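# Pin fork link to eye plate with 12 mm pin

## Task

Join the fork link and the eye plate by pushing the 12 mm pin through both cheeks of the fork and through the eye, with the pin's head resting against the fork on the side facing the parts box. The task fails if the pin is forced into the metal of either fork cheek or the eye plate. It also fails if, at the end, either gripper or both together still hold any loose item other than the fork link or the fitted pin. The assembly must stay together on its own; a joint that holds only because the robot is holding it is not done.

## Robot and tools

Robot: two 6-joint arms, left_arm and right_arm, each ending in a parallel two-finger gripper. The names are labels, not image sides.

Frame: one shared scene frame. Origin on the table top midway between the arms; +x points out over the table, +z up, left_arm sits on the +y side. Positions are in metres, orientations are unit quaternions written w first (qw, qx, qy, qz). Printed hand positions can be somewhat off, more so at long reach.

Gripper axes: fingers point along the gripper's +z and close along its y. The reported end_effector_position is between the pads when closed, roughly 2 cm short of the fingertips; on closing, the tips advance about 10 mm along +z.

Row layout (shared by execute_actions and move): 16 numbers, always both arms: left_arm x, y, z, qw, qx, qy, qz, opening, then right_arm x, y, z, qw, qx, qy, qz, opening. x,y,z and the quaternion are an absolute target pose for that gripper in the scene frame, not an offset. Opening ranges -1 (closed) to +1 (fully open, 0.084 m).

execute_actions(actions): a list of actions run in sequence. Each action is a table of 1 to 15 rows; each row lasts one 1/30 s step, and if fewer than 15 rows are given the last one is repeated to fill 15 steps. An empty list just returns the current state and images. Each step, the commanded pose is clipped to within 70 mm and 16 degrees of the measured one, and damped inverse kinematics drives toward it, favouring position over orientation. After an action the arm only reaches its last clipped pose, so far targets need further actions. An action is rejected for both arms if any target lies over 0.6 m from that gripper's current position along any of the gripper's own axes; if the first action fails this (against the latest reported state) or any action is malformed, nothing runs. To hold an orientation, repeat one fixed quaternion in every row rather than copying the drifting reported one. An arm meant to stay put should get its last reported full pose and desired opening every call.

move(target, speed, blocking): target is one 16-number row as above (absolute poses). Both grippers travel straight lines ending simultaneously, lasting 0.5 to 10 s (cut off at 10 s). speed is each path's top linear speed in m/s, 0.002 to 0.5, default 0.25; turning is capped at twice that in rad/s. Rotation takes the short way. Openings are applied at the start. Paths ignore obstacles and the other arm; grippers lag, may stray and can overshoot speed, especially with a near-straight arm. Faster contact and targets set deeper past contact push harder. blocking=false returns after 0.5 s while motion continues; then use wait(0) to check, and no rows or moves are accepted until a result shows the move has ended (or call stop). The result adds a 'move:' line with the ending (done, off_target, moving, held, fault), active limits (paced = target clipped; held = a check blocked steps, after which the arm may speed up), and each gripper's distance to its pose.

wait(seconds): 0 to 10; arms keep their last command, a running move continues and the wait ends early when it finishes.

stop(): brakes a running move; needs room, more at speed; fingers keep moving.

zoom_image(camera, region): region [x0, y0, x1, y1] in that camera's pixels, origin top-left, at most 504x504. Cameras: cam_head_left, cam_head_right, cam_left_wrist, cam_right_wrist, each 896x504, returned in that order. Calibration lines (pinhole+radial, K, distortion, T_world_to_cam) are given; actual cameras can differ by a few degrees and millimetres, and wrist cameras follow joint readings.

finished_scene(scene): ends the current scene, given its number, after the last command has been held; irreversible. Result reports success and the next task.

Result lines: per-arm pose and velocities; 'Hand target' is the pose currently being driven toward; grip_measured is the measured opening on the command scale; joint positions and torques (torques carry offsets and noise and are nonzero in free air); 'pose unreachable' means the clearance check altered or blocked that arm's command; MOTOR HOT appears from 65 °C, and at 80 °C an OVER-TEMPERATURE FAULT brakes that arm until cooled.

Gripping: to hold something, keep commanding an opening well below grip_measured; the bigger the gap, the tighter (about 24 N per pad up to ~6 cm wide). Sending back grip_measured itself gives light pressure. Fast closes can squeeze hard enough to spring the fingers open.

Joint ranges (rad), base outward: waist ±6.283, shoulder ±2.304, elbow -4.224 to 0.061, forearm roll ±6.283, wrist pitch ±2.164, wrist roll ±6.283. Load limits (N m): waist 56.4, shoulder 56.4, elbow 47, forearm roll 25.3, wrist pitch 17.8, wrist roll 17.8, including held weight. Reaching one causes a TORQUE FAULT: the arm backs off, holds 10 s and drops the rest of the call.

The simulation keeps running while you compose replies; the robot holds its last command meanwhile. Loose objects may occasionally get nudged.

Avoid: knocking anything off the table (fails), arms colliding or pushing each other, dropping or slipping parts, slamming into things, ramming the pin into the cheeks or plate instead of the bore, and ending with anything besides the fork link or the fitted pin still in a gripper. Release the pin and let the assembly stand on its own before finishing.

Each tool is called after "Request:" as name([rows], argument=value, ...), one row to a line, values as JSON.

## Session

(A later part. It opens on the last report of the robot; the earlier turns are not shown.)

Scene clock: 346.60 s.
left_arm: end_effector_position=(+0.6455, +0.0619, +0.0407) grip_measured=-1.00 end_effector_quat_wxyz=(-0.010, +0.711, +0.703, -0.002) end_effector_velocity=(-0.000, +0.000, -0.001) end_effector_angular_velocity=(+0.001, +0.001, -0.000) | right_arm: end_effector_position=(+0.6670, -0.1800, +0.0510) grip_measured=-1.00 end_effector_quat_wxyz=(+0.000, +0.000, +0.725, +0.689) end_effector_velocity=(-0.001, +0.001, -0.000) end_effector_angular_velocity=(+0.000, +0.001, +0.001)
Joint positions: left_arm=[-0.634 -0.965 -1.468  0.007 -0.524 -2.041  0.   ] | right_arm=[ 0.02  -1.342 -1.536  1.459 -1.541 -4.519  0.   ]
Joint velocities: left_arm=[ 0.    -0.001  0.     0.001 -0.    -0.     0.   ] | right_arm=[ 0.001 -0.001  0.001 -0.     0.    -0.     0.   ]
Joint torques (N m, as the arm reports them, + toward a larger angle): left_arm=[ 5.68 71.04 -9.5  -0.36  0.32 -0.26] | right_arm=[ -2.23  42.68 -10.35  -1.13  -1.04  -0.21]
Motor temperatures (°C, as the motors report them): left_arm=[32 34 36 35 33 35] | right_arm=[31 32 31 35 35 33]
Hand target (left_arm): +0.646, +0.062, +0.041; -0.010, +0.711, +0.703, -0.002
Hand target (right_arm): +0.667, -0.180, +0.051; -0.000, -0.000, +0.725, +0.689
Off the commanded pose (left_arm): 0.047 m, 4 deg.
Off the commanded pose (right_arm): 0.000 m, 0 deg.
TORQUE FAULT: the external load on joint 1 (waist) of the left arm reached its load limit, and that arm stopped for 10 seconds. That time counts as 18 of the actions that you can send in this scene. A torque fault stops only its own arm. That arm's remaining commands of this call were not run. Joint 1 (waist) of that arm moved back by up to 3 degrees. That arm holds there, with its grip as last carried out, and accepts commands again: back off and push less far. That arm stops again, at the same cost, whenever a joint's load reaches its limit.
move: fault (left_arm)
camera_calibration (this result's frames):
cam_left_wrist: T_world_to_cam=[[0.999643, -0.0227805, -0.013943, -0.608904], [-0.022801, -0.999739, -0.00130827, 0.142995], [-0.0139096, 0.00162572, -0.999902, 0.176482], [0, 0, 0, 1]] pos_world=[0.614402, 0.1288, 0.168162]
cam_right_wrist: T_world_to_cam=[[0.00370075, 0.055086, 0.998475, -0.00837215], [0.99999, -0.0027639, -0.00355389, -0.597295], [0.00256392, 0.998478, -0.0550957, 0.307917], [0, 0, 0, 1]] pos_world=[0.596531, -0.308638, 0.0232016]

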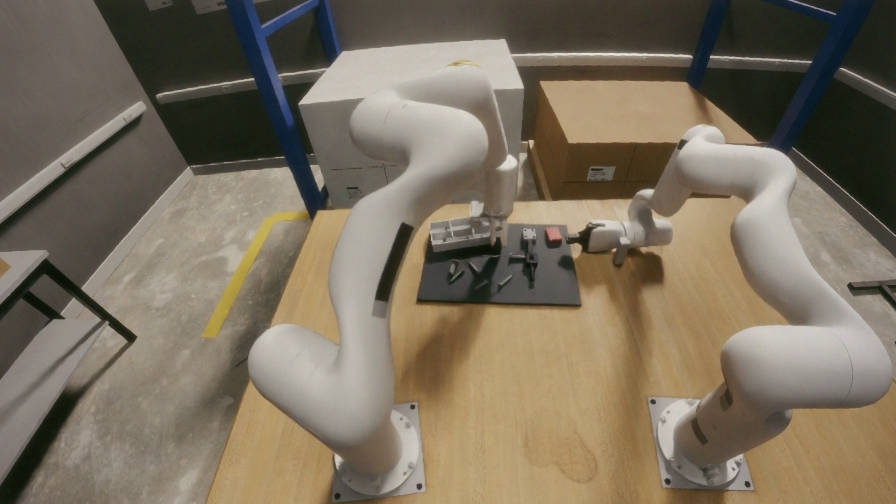

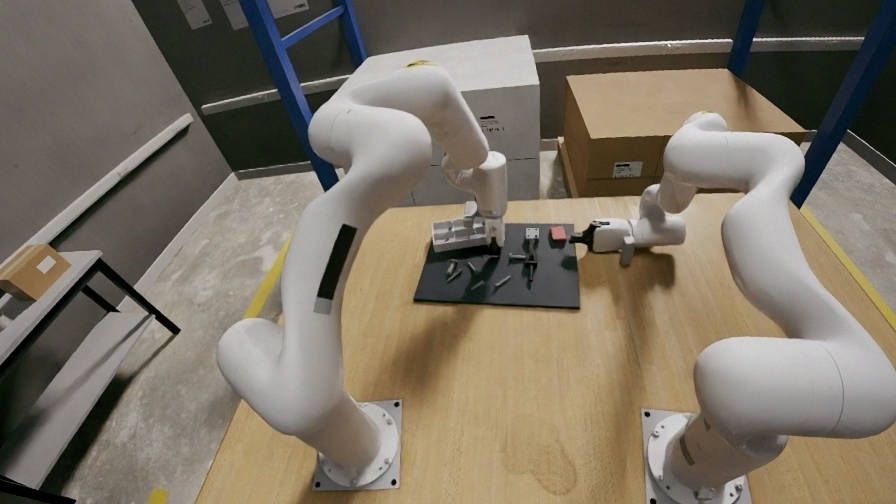

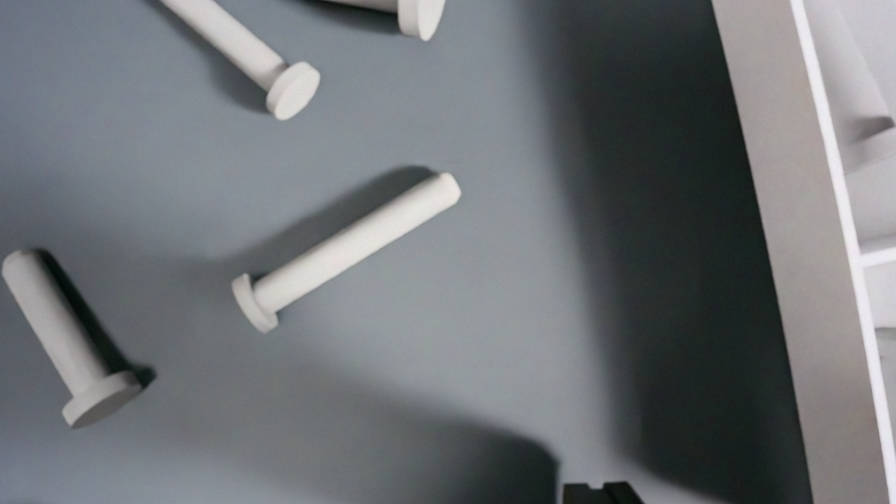

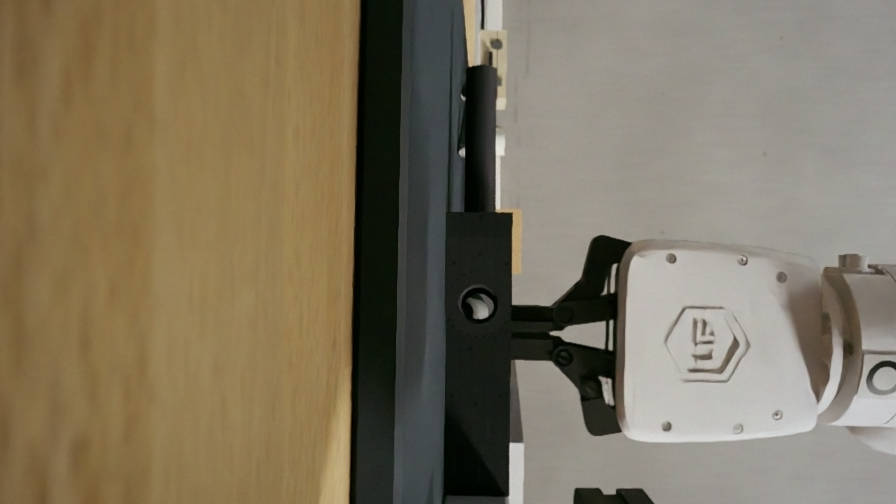

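Request:
move(target=[0.64,0.06,0.13,0,0.7313,0.682,0,-1,0.667,-0.18,0.051,0,0,0.725,0.689,-1], speed=0.1)

Request:
move(target=[0.65,-0.05,0.13,0,0.7313,0.682,0,-1,0.667,-0.18,0.051,0,0,0.725,0.689,-1], speed=0.1)

Request:
zoom_image(camera="cam_right_wrist", region=[430,250,570,350])

Scene clock: 349.27 s.
left_arm: end_effector_position=(+0.6398, +0.0601, +0.1296) grip_measured=-1.00 end_effector_quat_wxyz=(-0.000, +0.731, +0.682, -0.000) end_effector_velocity=(+0.001, +0.000, +0.002) end_effector_angular_velocity=(-0.001, -0.002, +0.001) | right_arm: end_effector_position=(+0.6670, -0.1800, +0.0510) grip_measured=-1.00 end_effector_quat_wxyz=(-0.000, +0.000, +0.725, +0.689) end_effector_velocity=(+0.000, -0.001, -0.000) end_effector_angular_velocity=(+0.000, +0.001, -0.001)
Joint positions: left_arm=[-0.639 -0.801 -1.415 -0.    -0.615 -1.981  0.   ] | right_arm=[ 0.02  -1.342 -1.536  1.459 -1.541 -4.519  0.   ]
Joint velocities: left_arm=[ 0.001  0.004  0.    -0.001 -0.001  0.001  0.   ] | right_arm=[-0.001 -0.    -0.     0.     0.     0.001  0.   ]
Joint torques (N m, as the arm reports them, + toward a larger angle): left_arm=[  6.93  67.66 -11.05  -0.45   0.38  -0.18] | right_arm=[  1.52  46.22 -10.4   -2.01  -0.85   0.07]
Motor temperatures (°C, as the motors report them): left_arm=[32 34 36 35 33 35] | right_arm=[31 32 31 35 35 33]
Hand target (left_arm): +0.640, +0.060, +0.130; +0.000, +0.731, +0.682, -0.000
Hand target (right_arm): +0.667, -0.180, +0.051; -0.000, -0.000, +0.725, +0.689
Off the commanded pose (left_arm): 0.000 m, 0 deg.
Off the commanded pose (right_arm): 0.000 m, 0 deg.
move: done
camera_calibration (this result's frames):
cam_left_wrist: T_world_to_cam=[[0.996644, -0.0818025, 0.00293732, -0.598695], [-0.0818302, -0.996585, 0.0110518, 0.17712], [0.00202322, -0.0112551, -0.999935, 0.255854], [0, 0, 0, 1]] pos_world=[0.610663, 0.13042, 0.255638]
cam_right_wrist: T_world_to_cam=[[0.00370103, 0.055086, 0.998475, -0.00837232], [0.99999, -0.0027638, -0.00355417, -0.597295], [0.0025638, 0.998478, -0.0550957, 0.307917], [0, 0, 0, 1]] pos_world=[0.596531, -0.308638, 0.0232016]

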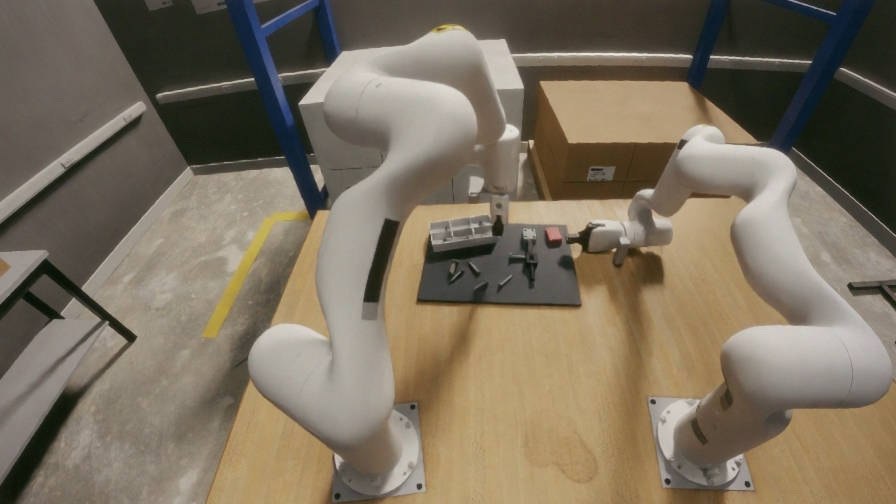

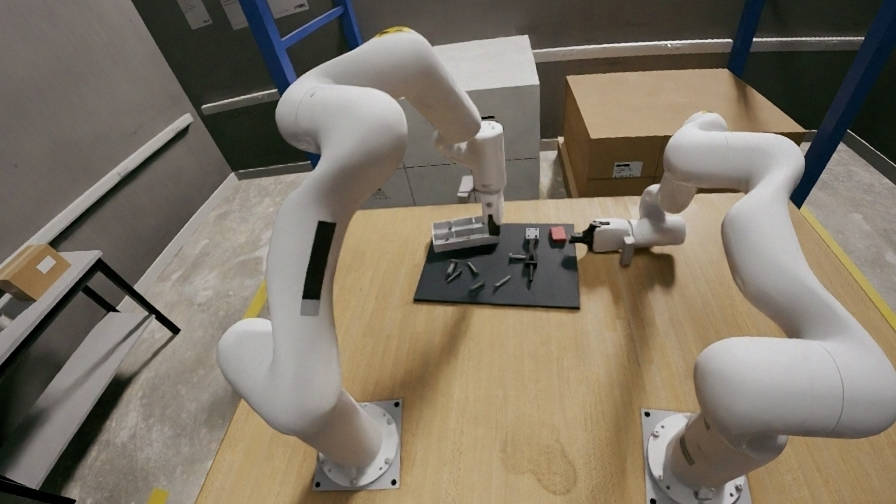

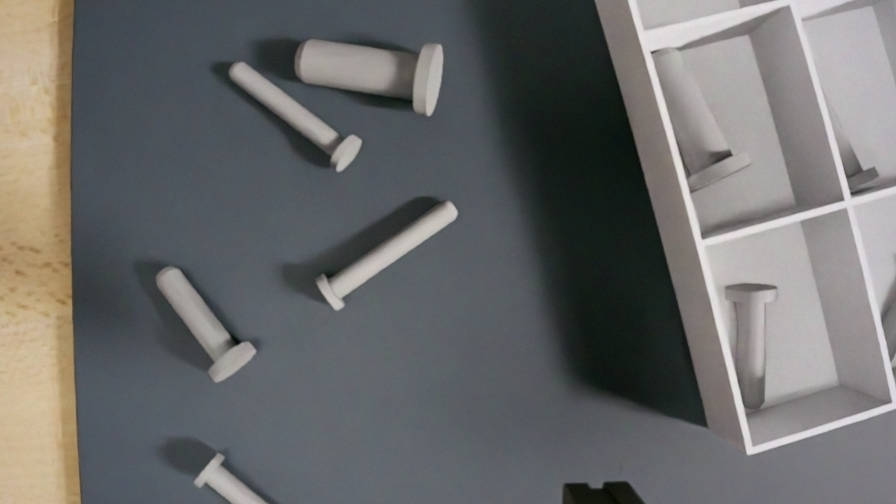

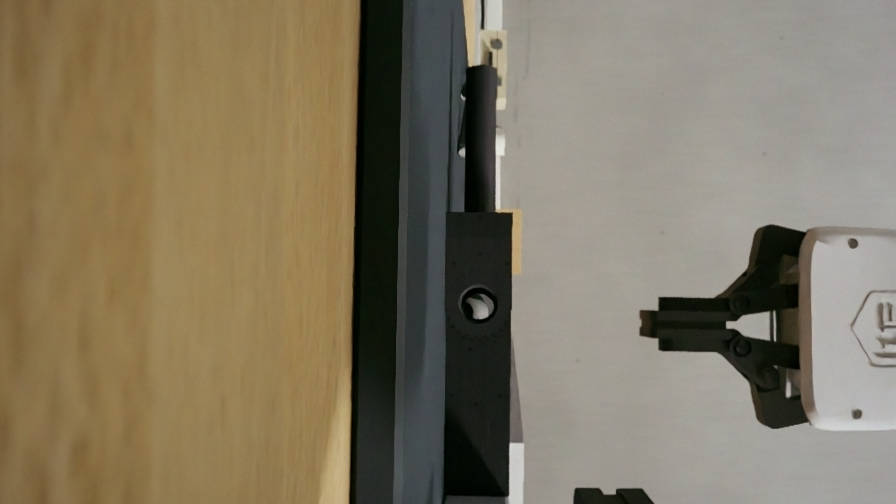

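Scene clock: 350.83 s.
left_arm: end_effector_position=(+0.6503, -0.0497, +0.1302) grip_measured=-1.00 end_effector_quat_wxyz=(-0.000, +0.731, +0.682, -0.000) end_effector_velocity=(+0.001, -0.002, +0.000) end_effector_angular_velocity=(+0.001, -0.000, -0.000) | right_arm: end_effector_position=(+0.6670, -0.1800, +0.0510) grip_measured=-1.00 end_effector_quat_wxyz=(-0.000, -0.000, +0.725, +0.689) end_effector_velocity=(-0.001, -0.001, -0.000) end_effector_angular_velocity=(+0.000, +0.002, -0.001)
Joint positions: left_arm=[-0.769 -0.951 -1.685 -0.    -0.734 -2.111  0.   ] | right_arm=[ 0.02  -1.342 -1.536  1.459 -1.541 -4.519  0.   ]
Joint velocities: left_arm=[-0.002 -0.004 -0.007  0.001 -0.004 -0.002  0.   ] | right_arm=[-0.001  0.     0.002 -0.001 -0.     0.     0.   ]
Joint torques (N m, as the arm reports them, + toward a larger angle): left_arm=[  6.17  75.08 -11.45  -0.36   0.39  -0.23] | right_arm=[-0.49 45.05 -9.41 -1.82 -0.81  0.01]
Motor temperatures (°C, as the motors report them): left_arm=[32 34 36 35 33 35] | right_arm=[31 32 31 35 35 33]
Hand target (left_arm): +0.650, -0.050, +0.130; -0.000, +0.731, +0.682, -0.000
Hand target (right_arm): +0.667, -0.180, +0.051; -0.000, -0.000, +0.725, +0.689
Off the commanded pose (left_arm): 0.000 m, 0 deg.
Off the commanded pose (right_arm): 0.000 m, 0 deg.
move: done
camera_calibration (this result's frames):
cam_left_wrist: T_world_to_cam=[[0.996642, -0.0818205, 0.00314268, -0.618221], [-0.0818507, -0.996582, 0.0111541, 0.0685429], [0.00221931, -0.0113738, -0.999933, 0.255025], [0, 0, 0, 1]] pos_world=[0.62119, 0.020626, 0.256186]
cam_right_wrist: T_world_to_cam=[[0.00370093, 0.055086, 0.998475, -0.0083723], [0.99999, -0.00276364, -0.00355408, -0.597295], [0.00256364, 0.998478, -0.0550957, 0.307917], [0, 0, 0, 1]] pos_world=[0.596531, -0.308638, 0.0232016]

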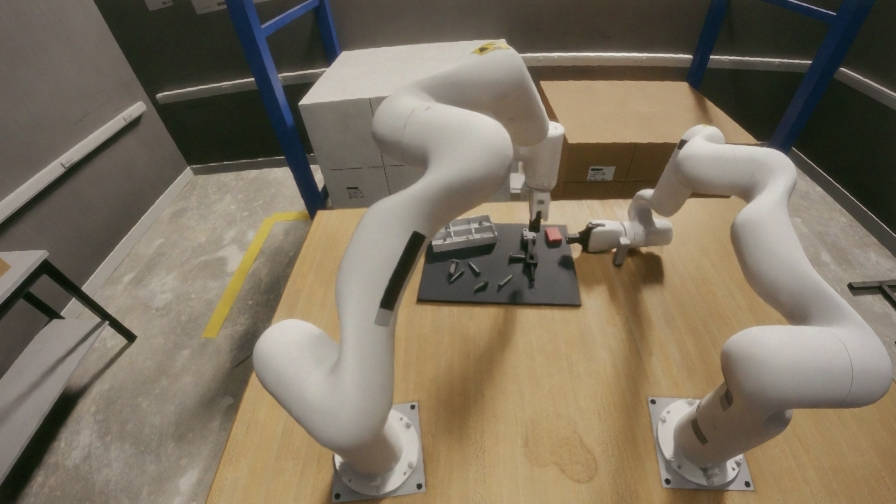

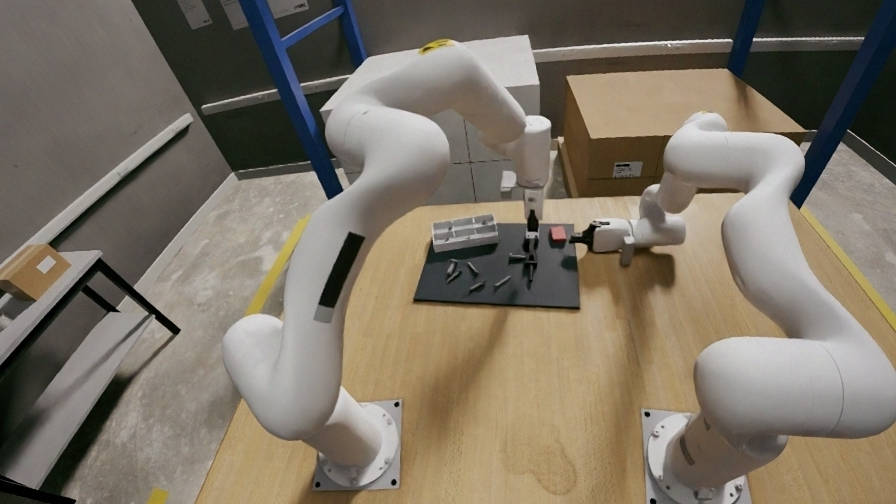

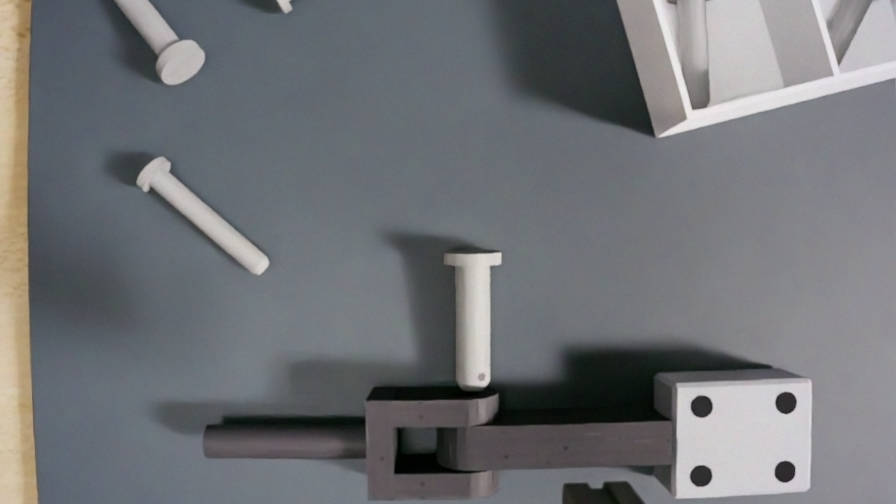

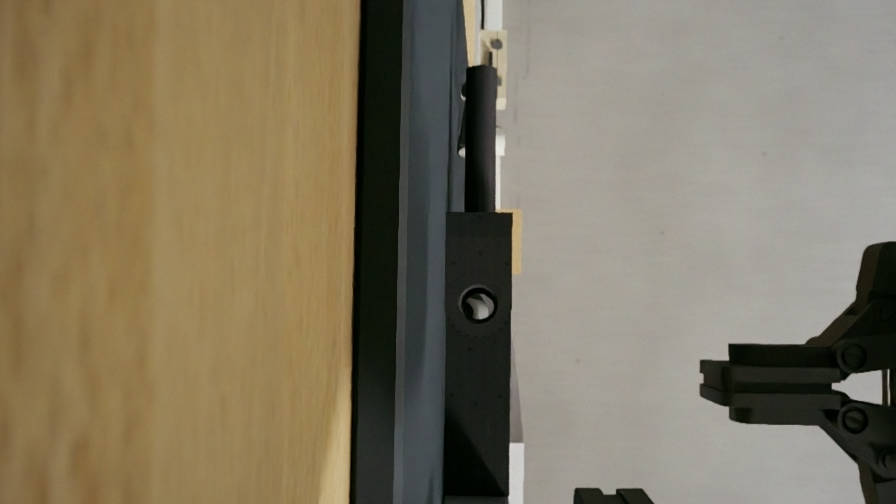

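Region (430, 250, 570, 350) of cam_right_wrist's 896x504 image, scaled by 3.600, with more detail than that image has; it fills the top 360 rows of this view, and the rest is white.

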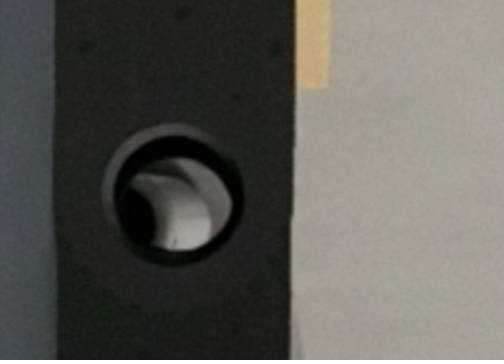

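Request:
move(target=[0.505,-0.036,0.10,0,0.7313,0.682,0,-1,0.667,-0.18,0.051,0,0,0.725,0.689,-1], speed=0.12)

Request:
move(target=[0.505,-0.036,0.043,0,0.7313,0.682,0,-1,0.667,-0.18,0.051,0,0,0.725,0.689,-1], speed=0.06)

Request:
move(target=[0.517,-0.037,0.043,0,0.7313,0.682,0,-1,0.667,-0.18,0.051,0,0,0.725,0.689,-1], speed=0.01)

Request:
zoom_image(camera="cam_right_wrist", region=[400,0,600,350])

Scene clock: 358.03 s.
left_arm: end_effector_position=(+0.5052, -0.0362, +0.0999) grip_measured=-1.00 end_effector_quat_wxyz=(-0.000, +0.731, +0.682, +0.000) end_effector_velocity=(-0.003, -0.000, -0.000) end_effector_angular_velocity=(-0.000, -0.000, +0.000) | right_arm: end_effector_position=(+0.6670, -0.1800, +0.0510) grip_measured=-1.00 end_effector_quat_wxyz=(+0.000, +0.000, +0.725, +0.689) end_effector_velocity=(+0.000, +0.000, +0.000) end_effector_angular_velocity=(-0.000, -0.000, -0.000)
Joint positions: left_arm=[-0.891 -0.737 -1.217  0.001 -0.48  -2.234  0.   ] | right_arm=[ 0.02  -1.342 -1.536  1.459 -1.541 -4.519  0.   ]
Joint velocities: left_arm=[-0.003  0.003  0.006 -0.     0.004 -0.004  0.   ] | right_arm=[ 0.     0.    -0.001  0.     0.     0.001  0.   ]
Joint torques (N m, as the arm reports them, + toward a larger angle): left_arm=[ 7.35 62.56 -9.27 -0.28  0.26 -0.19] | right_arm=[ 0.81 44.66 -9.67 -0.9  -0.45  0.09]
Motor temperatures (°C, as the motors report them): left_arm=[32 34 36 35 33 35] | right_arm=[31 32 31 35 35 33]
Hand target (left_arm): +0.505, -0.036, +0.100; -0.000, +0.731, +0.682, +0.000
Hand target (right_arm): +0.667, -0.180, +0.051; -0.000, -0.000, +0.725, +0.689
Off the commanded pose (left_arm): 0.000 m, 0 deg.
Off the commanded pose (right_arm): 0.000 m, 0 deg.
move: done
camera_calibration (this result's frames):
cam_left_wrist: T_world_to_cam=[[0.996679, -0.0813571, 0.00347273, -0.472447], [-0.0813896, -0.996627, 0.0105481, 0.0703516], [0.00260285, -0.0107957, -0.999938, 0.225036], [0, 0, 0, 1]] pos_world=[0.476018, 0.0341068, 0.22592]
cam_right_wrist: T_world_to_cam=[[0.00370077, 0.0550861, 0.998475, -0.00837209], [0.99999, -0.00276388, -0.0035539, -0.597295], [0.0025639, 0.998478, -0.0550957, 0.307917], [0, 0, 0, 1]] pos_world=[0.596531, -0.308638, 0.0232015]

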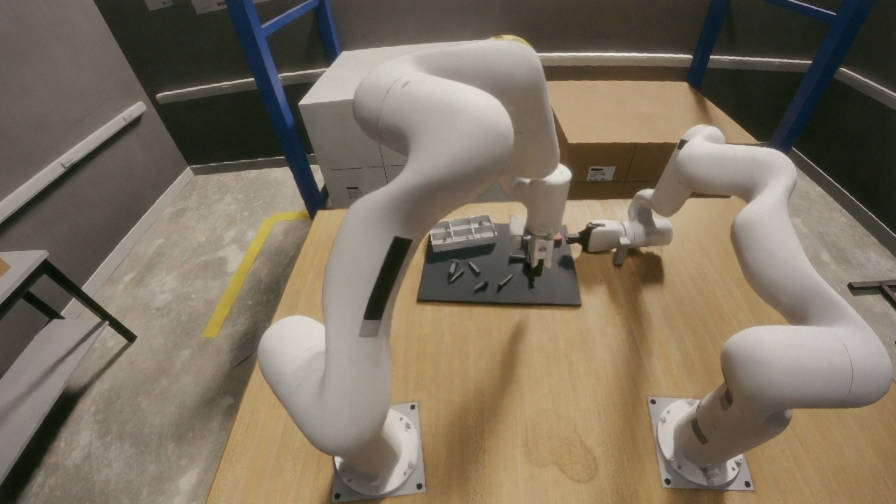

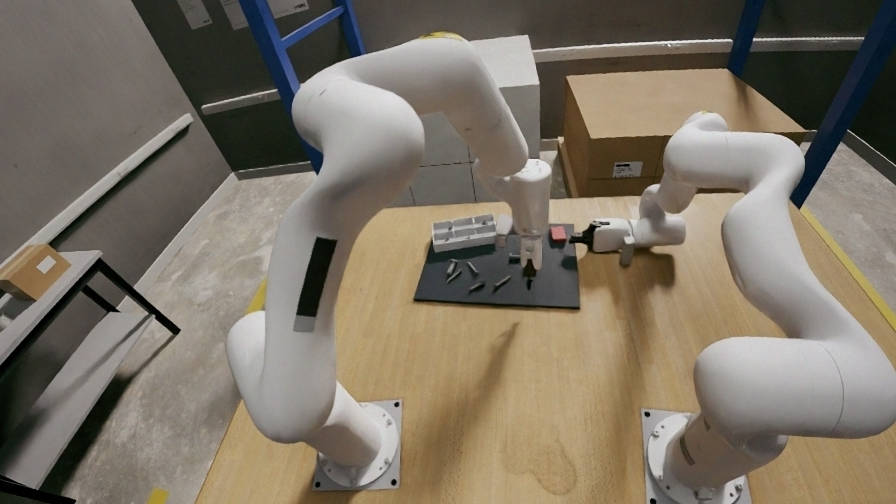

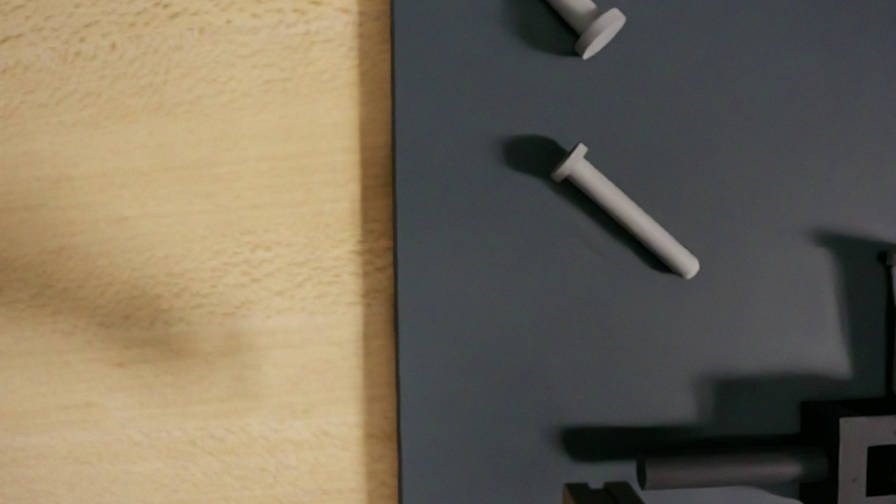

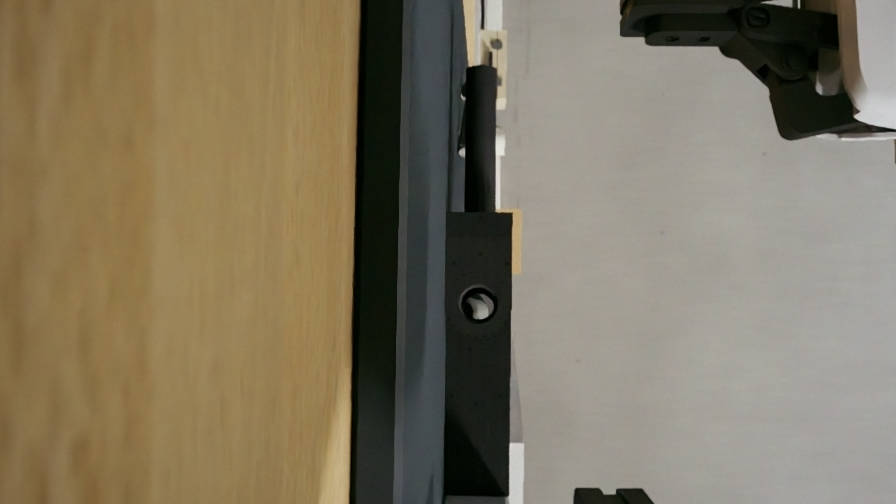

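Scene clock: 359.40 s.
left_arm: end_effector_position=(+0.5051, -0.0361, +0.0433) grip_measured=-1.00 end_effector_quat_wxyz=(+0.000, +0.731, +0.682, +0.000) end_effector_velocity=(+0.000, +0.000, -0.002) end_effector_angular_velocity=(+0.000, +0.000, +0.000) | right_arm: end_effector_position=(+0.6670, -0.1800, +0.0510) grip_measured=-1.00 end_effector_quat_wxyz=(-0.000, -0.000, +0.725, +0.689) end_effector_velocity=(-0.000, +0.000, +0.000) end_effector_angular_velocity=(-0.000, +0.001, +0.000)
Joint positions: left_arm=[-0.891 -0.84  -1.232  0.001 -0.391 -2.234  0.   ] | right_arm=[ 0.02  -1.342 -1.536  1.459 -1.541 -4.519  0.   ]
Joint velocities: left_arm=[ 0.    -0.004 -0.001 -0.     0.003  0.     0.   ] | right_arm=[ 0.     0.001  0.    -0.    -0.     0.001  0.   ]
Joint torques (N m, as the arm reports them, + toward a larger angle): left_arm=[ 6.59 64.58 -8.62 -0.79  0.3  -0.27] | right_arm=[-2.84 46.69 -9.88 -1.5  -0.67 -0.29]
Motor temperatures (°C, as the motors report them): left_arm=[32 34 36 35 33 35] | right_arm=[31 32 31 35 35 33]
Hand target (left_arm): +0.505, -0.036, +0.043; -0.000, +0.731, +0.682, +0.000
Hand target (right_arm): +0.667, -0.180, +0.051; -0.000, -0.000, +0.725, +0.689
Off the commanded pose (left_arm): 0.000 m, 0 deg.
Off the commanded pose (right_arm): 0.000 m, 0 deg.
move: done
camera_calibration (this result's frames):
cam_left_wrist: T_world_to_cam=[[0.996652, -0.0816761, 0.00363432, -0.472155], [-0.0817113, -0.996596, 0.0109138, 0.0711941], [0.00273056, -0.0111742, -0.999934, 0.168395], [0, 0, 0, 1]] pos_world=[0.475932, 0.0342696, 0.169323]
cam_right_wrist: T_world_to_cam=[[0.00370063, 0.055086, 0.998475, -0.0083721], [0.99999, -0.00276363, -0.00355378, -0.597295], [0.00256365, 0.998478, -0.0550957, 0.307917], [0, 0, 0, 1]] pos_world=[0.596531, -0.308638, 0.0232016]

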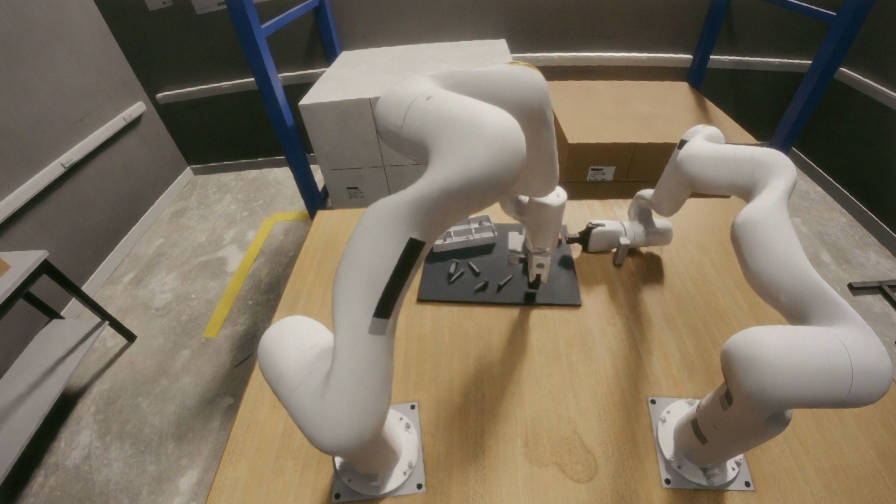

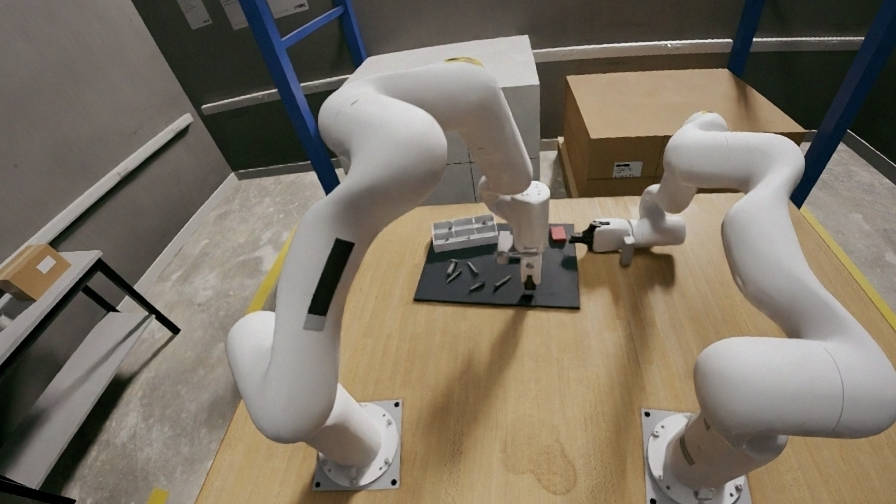

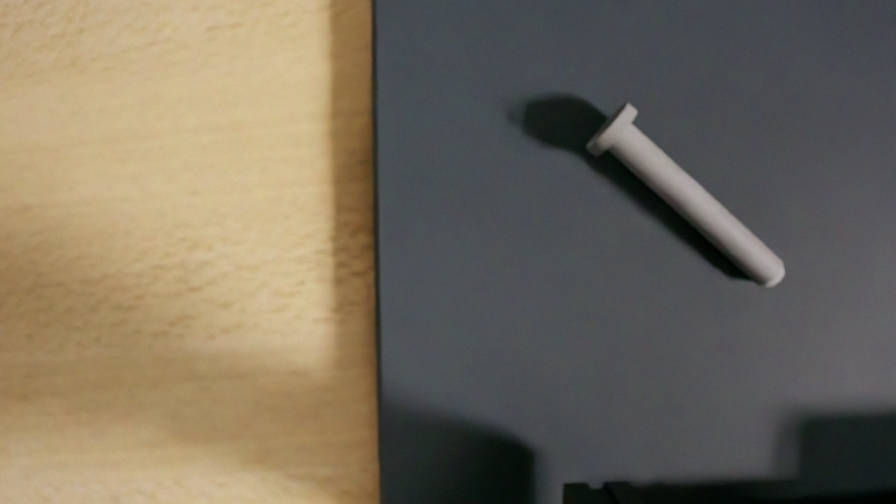

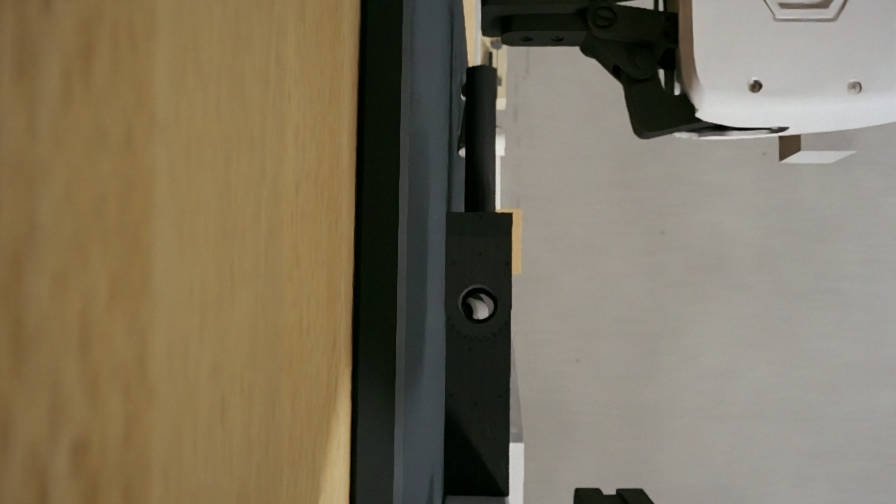

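Scene clock: 360.80 s.
left_arm: end_effector_position=(+0.5168, -0.0370, +0.0430) grip_measured=-1.00 end_effector_quat_wxyz=(+0.000, +0.731, +0.682, -0.000) end_effector_velocity=(+0.002, +0.000, +0.000) end_effector_angular_velocity=(-0.000, -0.000, +0.000) | right_arm: end_effector_position=(+0.6670, -0.1800, +0.0510) grip_measured=-1.00 end_effector_quat_wxyz=(+0.000, -0.000, +0.725, +0.689) end_effector_velocity=(+0.000, -0.000, +0.000) end_effector_angular_velocity=(-0.000, -0.001, +0.000)
Joint positions: left_arm=[-0.879 -0.857 -1.264 -0.    -0.407 -2.221  0.   ] | right_arm=[ 0.02  -1.342 -1.536  1.459 -1.541 -4.519  0.   ]
Joint velocities: left_arm=[ 0.002 -0.002 -0.005 -0.    -0.003  0.002  0.   ] | right_arm=[-0.    -0.    -0.001 -0.001 -0.    -0.     0.   ]
Joint torques (N m, as the arm reports them, + toward a larger angle): left_arm=[ 5.79 65.78 -8.64 -0.48  0.35 -0.2 ] | right_arm=[ 2.35 43.95 -8.84 -1.19 -0.8  -0.15]
Motor temperatures (°C, as the motors report them): left_arm=[32 34 36 35 33 35] | right_arm=[31 32 31 35 35 33]
Hand target (left_arm): +0.517, -0.037, +0.043; +0.000, +0.731, +0.682, -0.000
Hand target (right_arm): +0.667, -0.180, +0.051; -0.000, +0.000, +0.725, +0.689
Off the commanded pose (left_arm): 0.000 m, 0 deg.
Off the commanded pose (right_arm): 0.000 m, 0 deg.
move: done
camera_calibration (this result's frames):
cam_left_wrist: T_world_to_cam=[[0.996646, -0.0817637, 0.00338032, -0.483867], [-0.0817962, -0.996589, 0.0109803, 0.0712992], [0.00247099, -0.01122, -0.999934, 0.168211], [0, 0, 0, 1]] pos_world=[0.487661, 0.0333805, 0.169052]
cam_right_wrist: T_world_to_cam=[[0.00370069, 0.055086, 0.998475, -0.00837216], [0.99999, -0.00276387, -0.00355382, -0.597295], [0.00256388, 0.998478, -0.0550956, 0.307917], [0, 0, 0, 1]] pos_world=[0.596531, -0.308638, 0.0232016]

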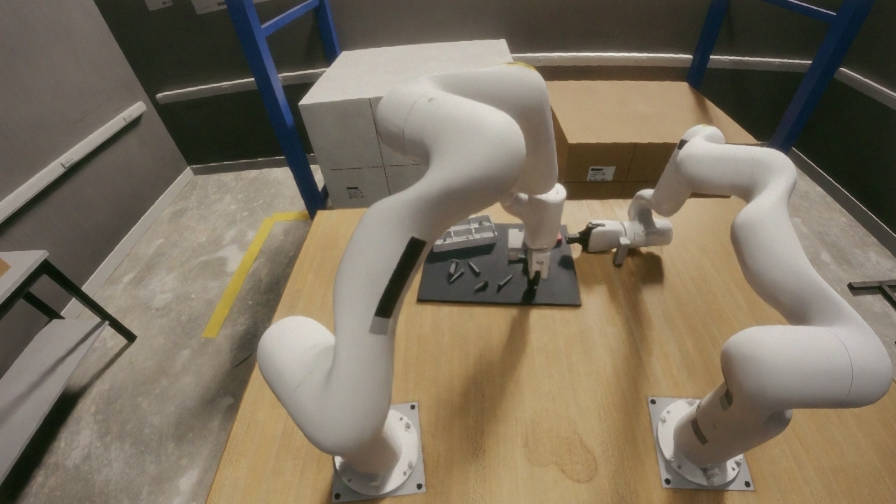

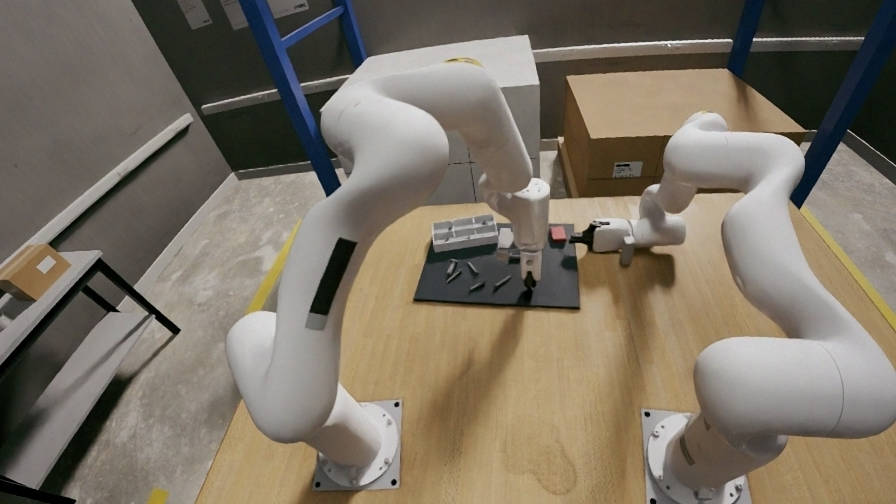

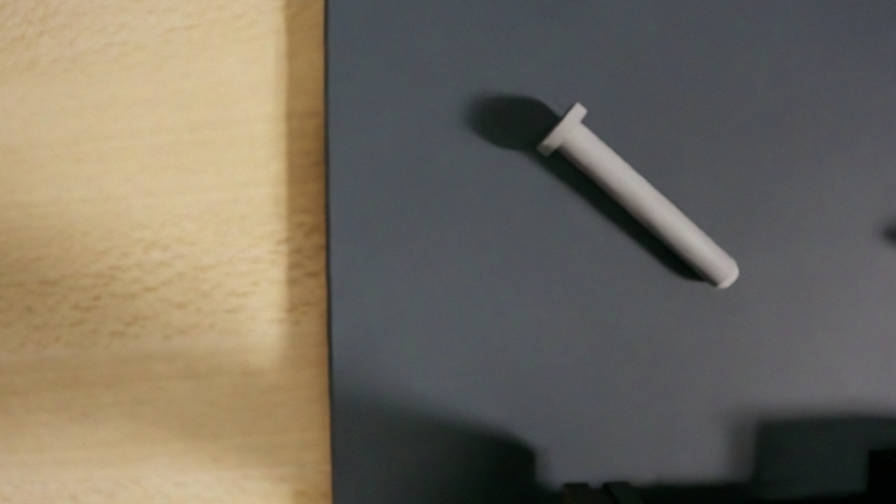

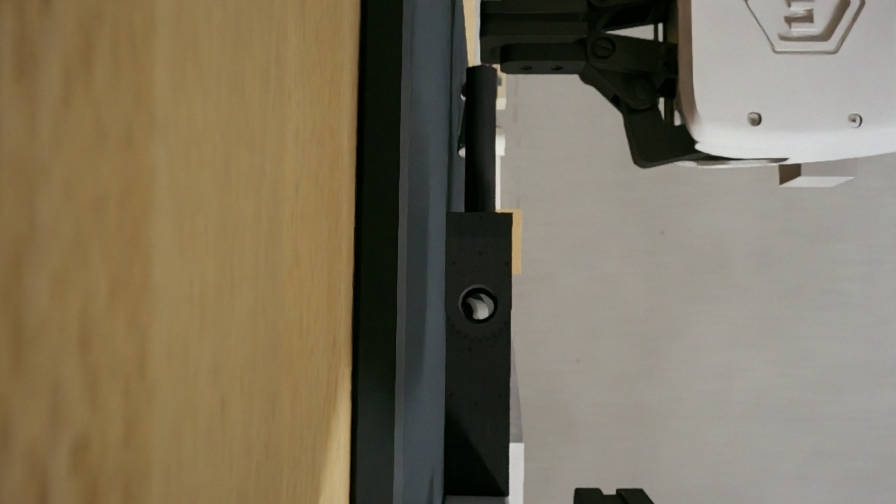

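Region (400, 0, 600, 350) of cam_right_wrist's 896x504 image, scaled by 1.440, with more detail than that image has; it fills the left 288 columns of this view, and the rest is white.

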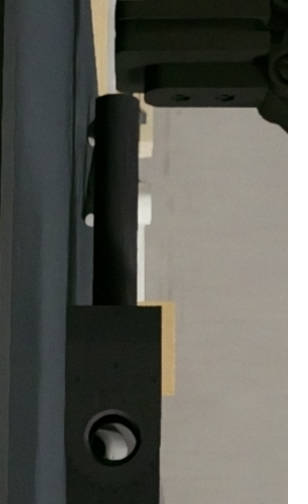

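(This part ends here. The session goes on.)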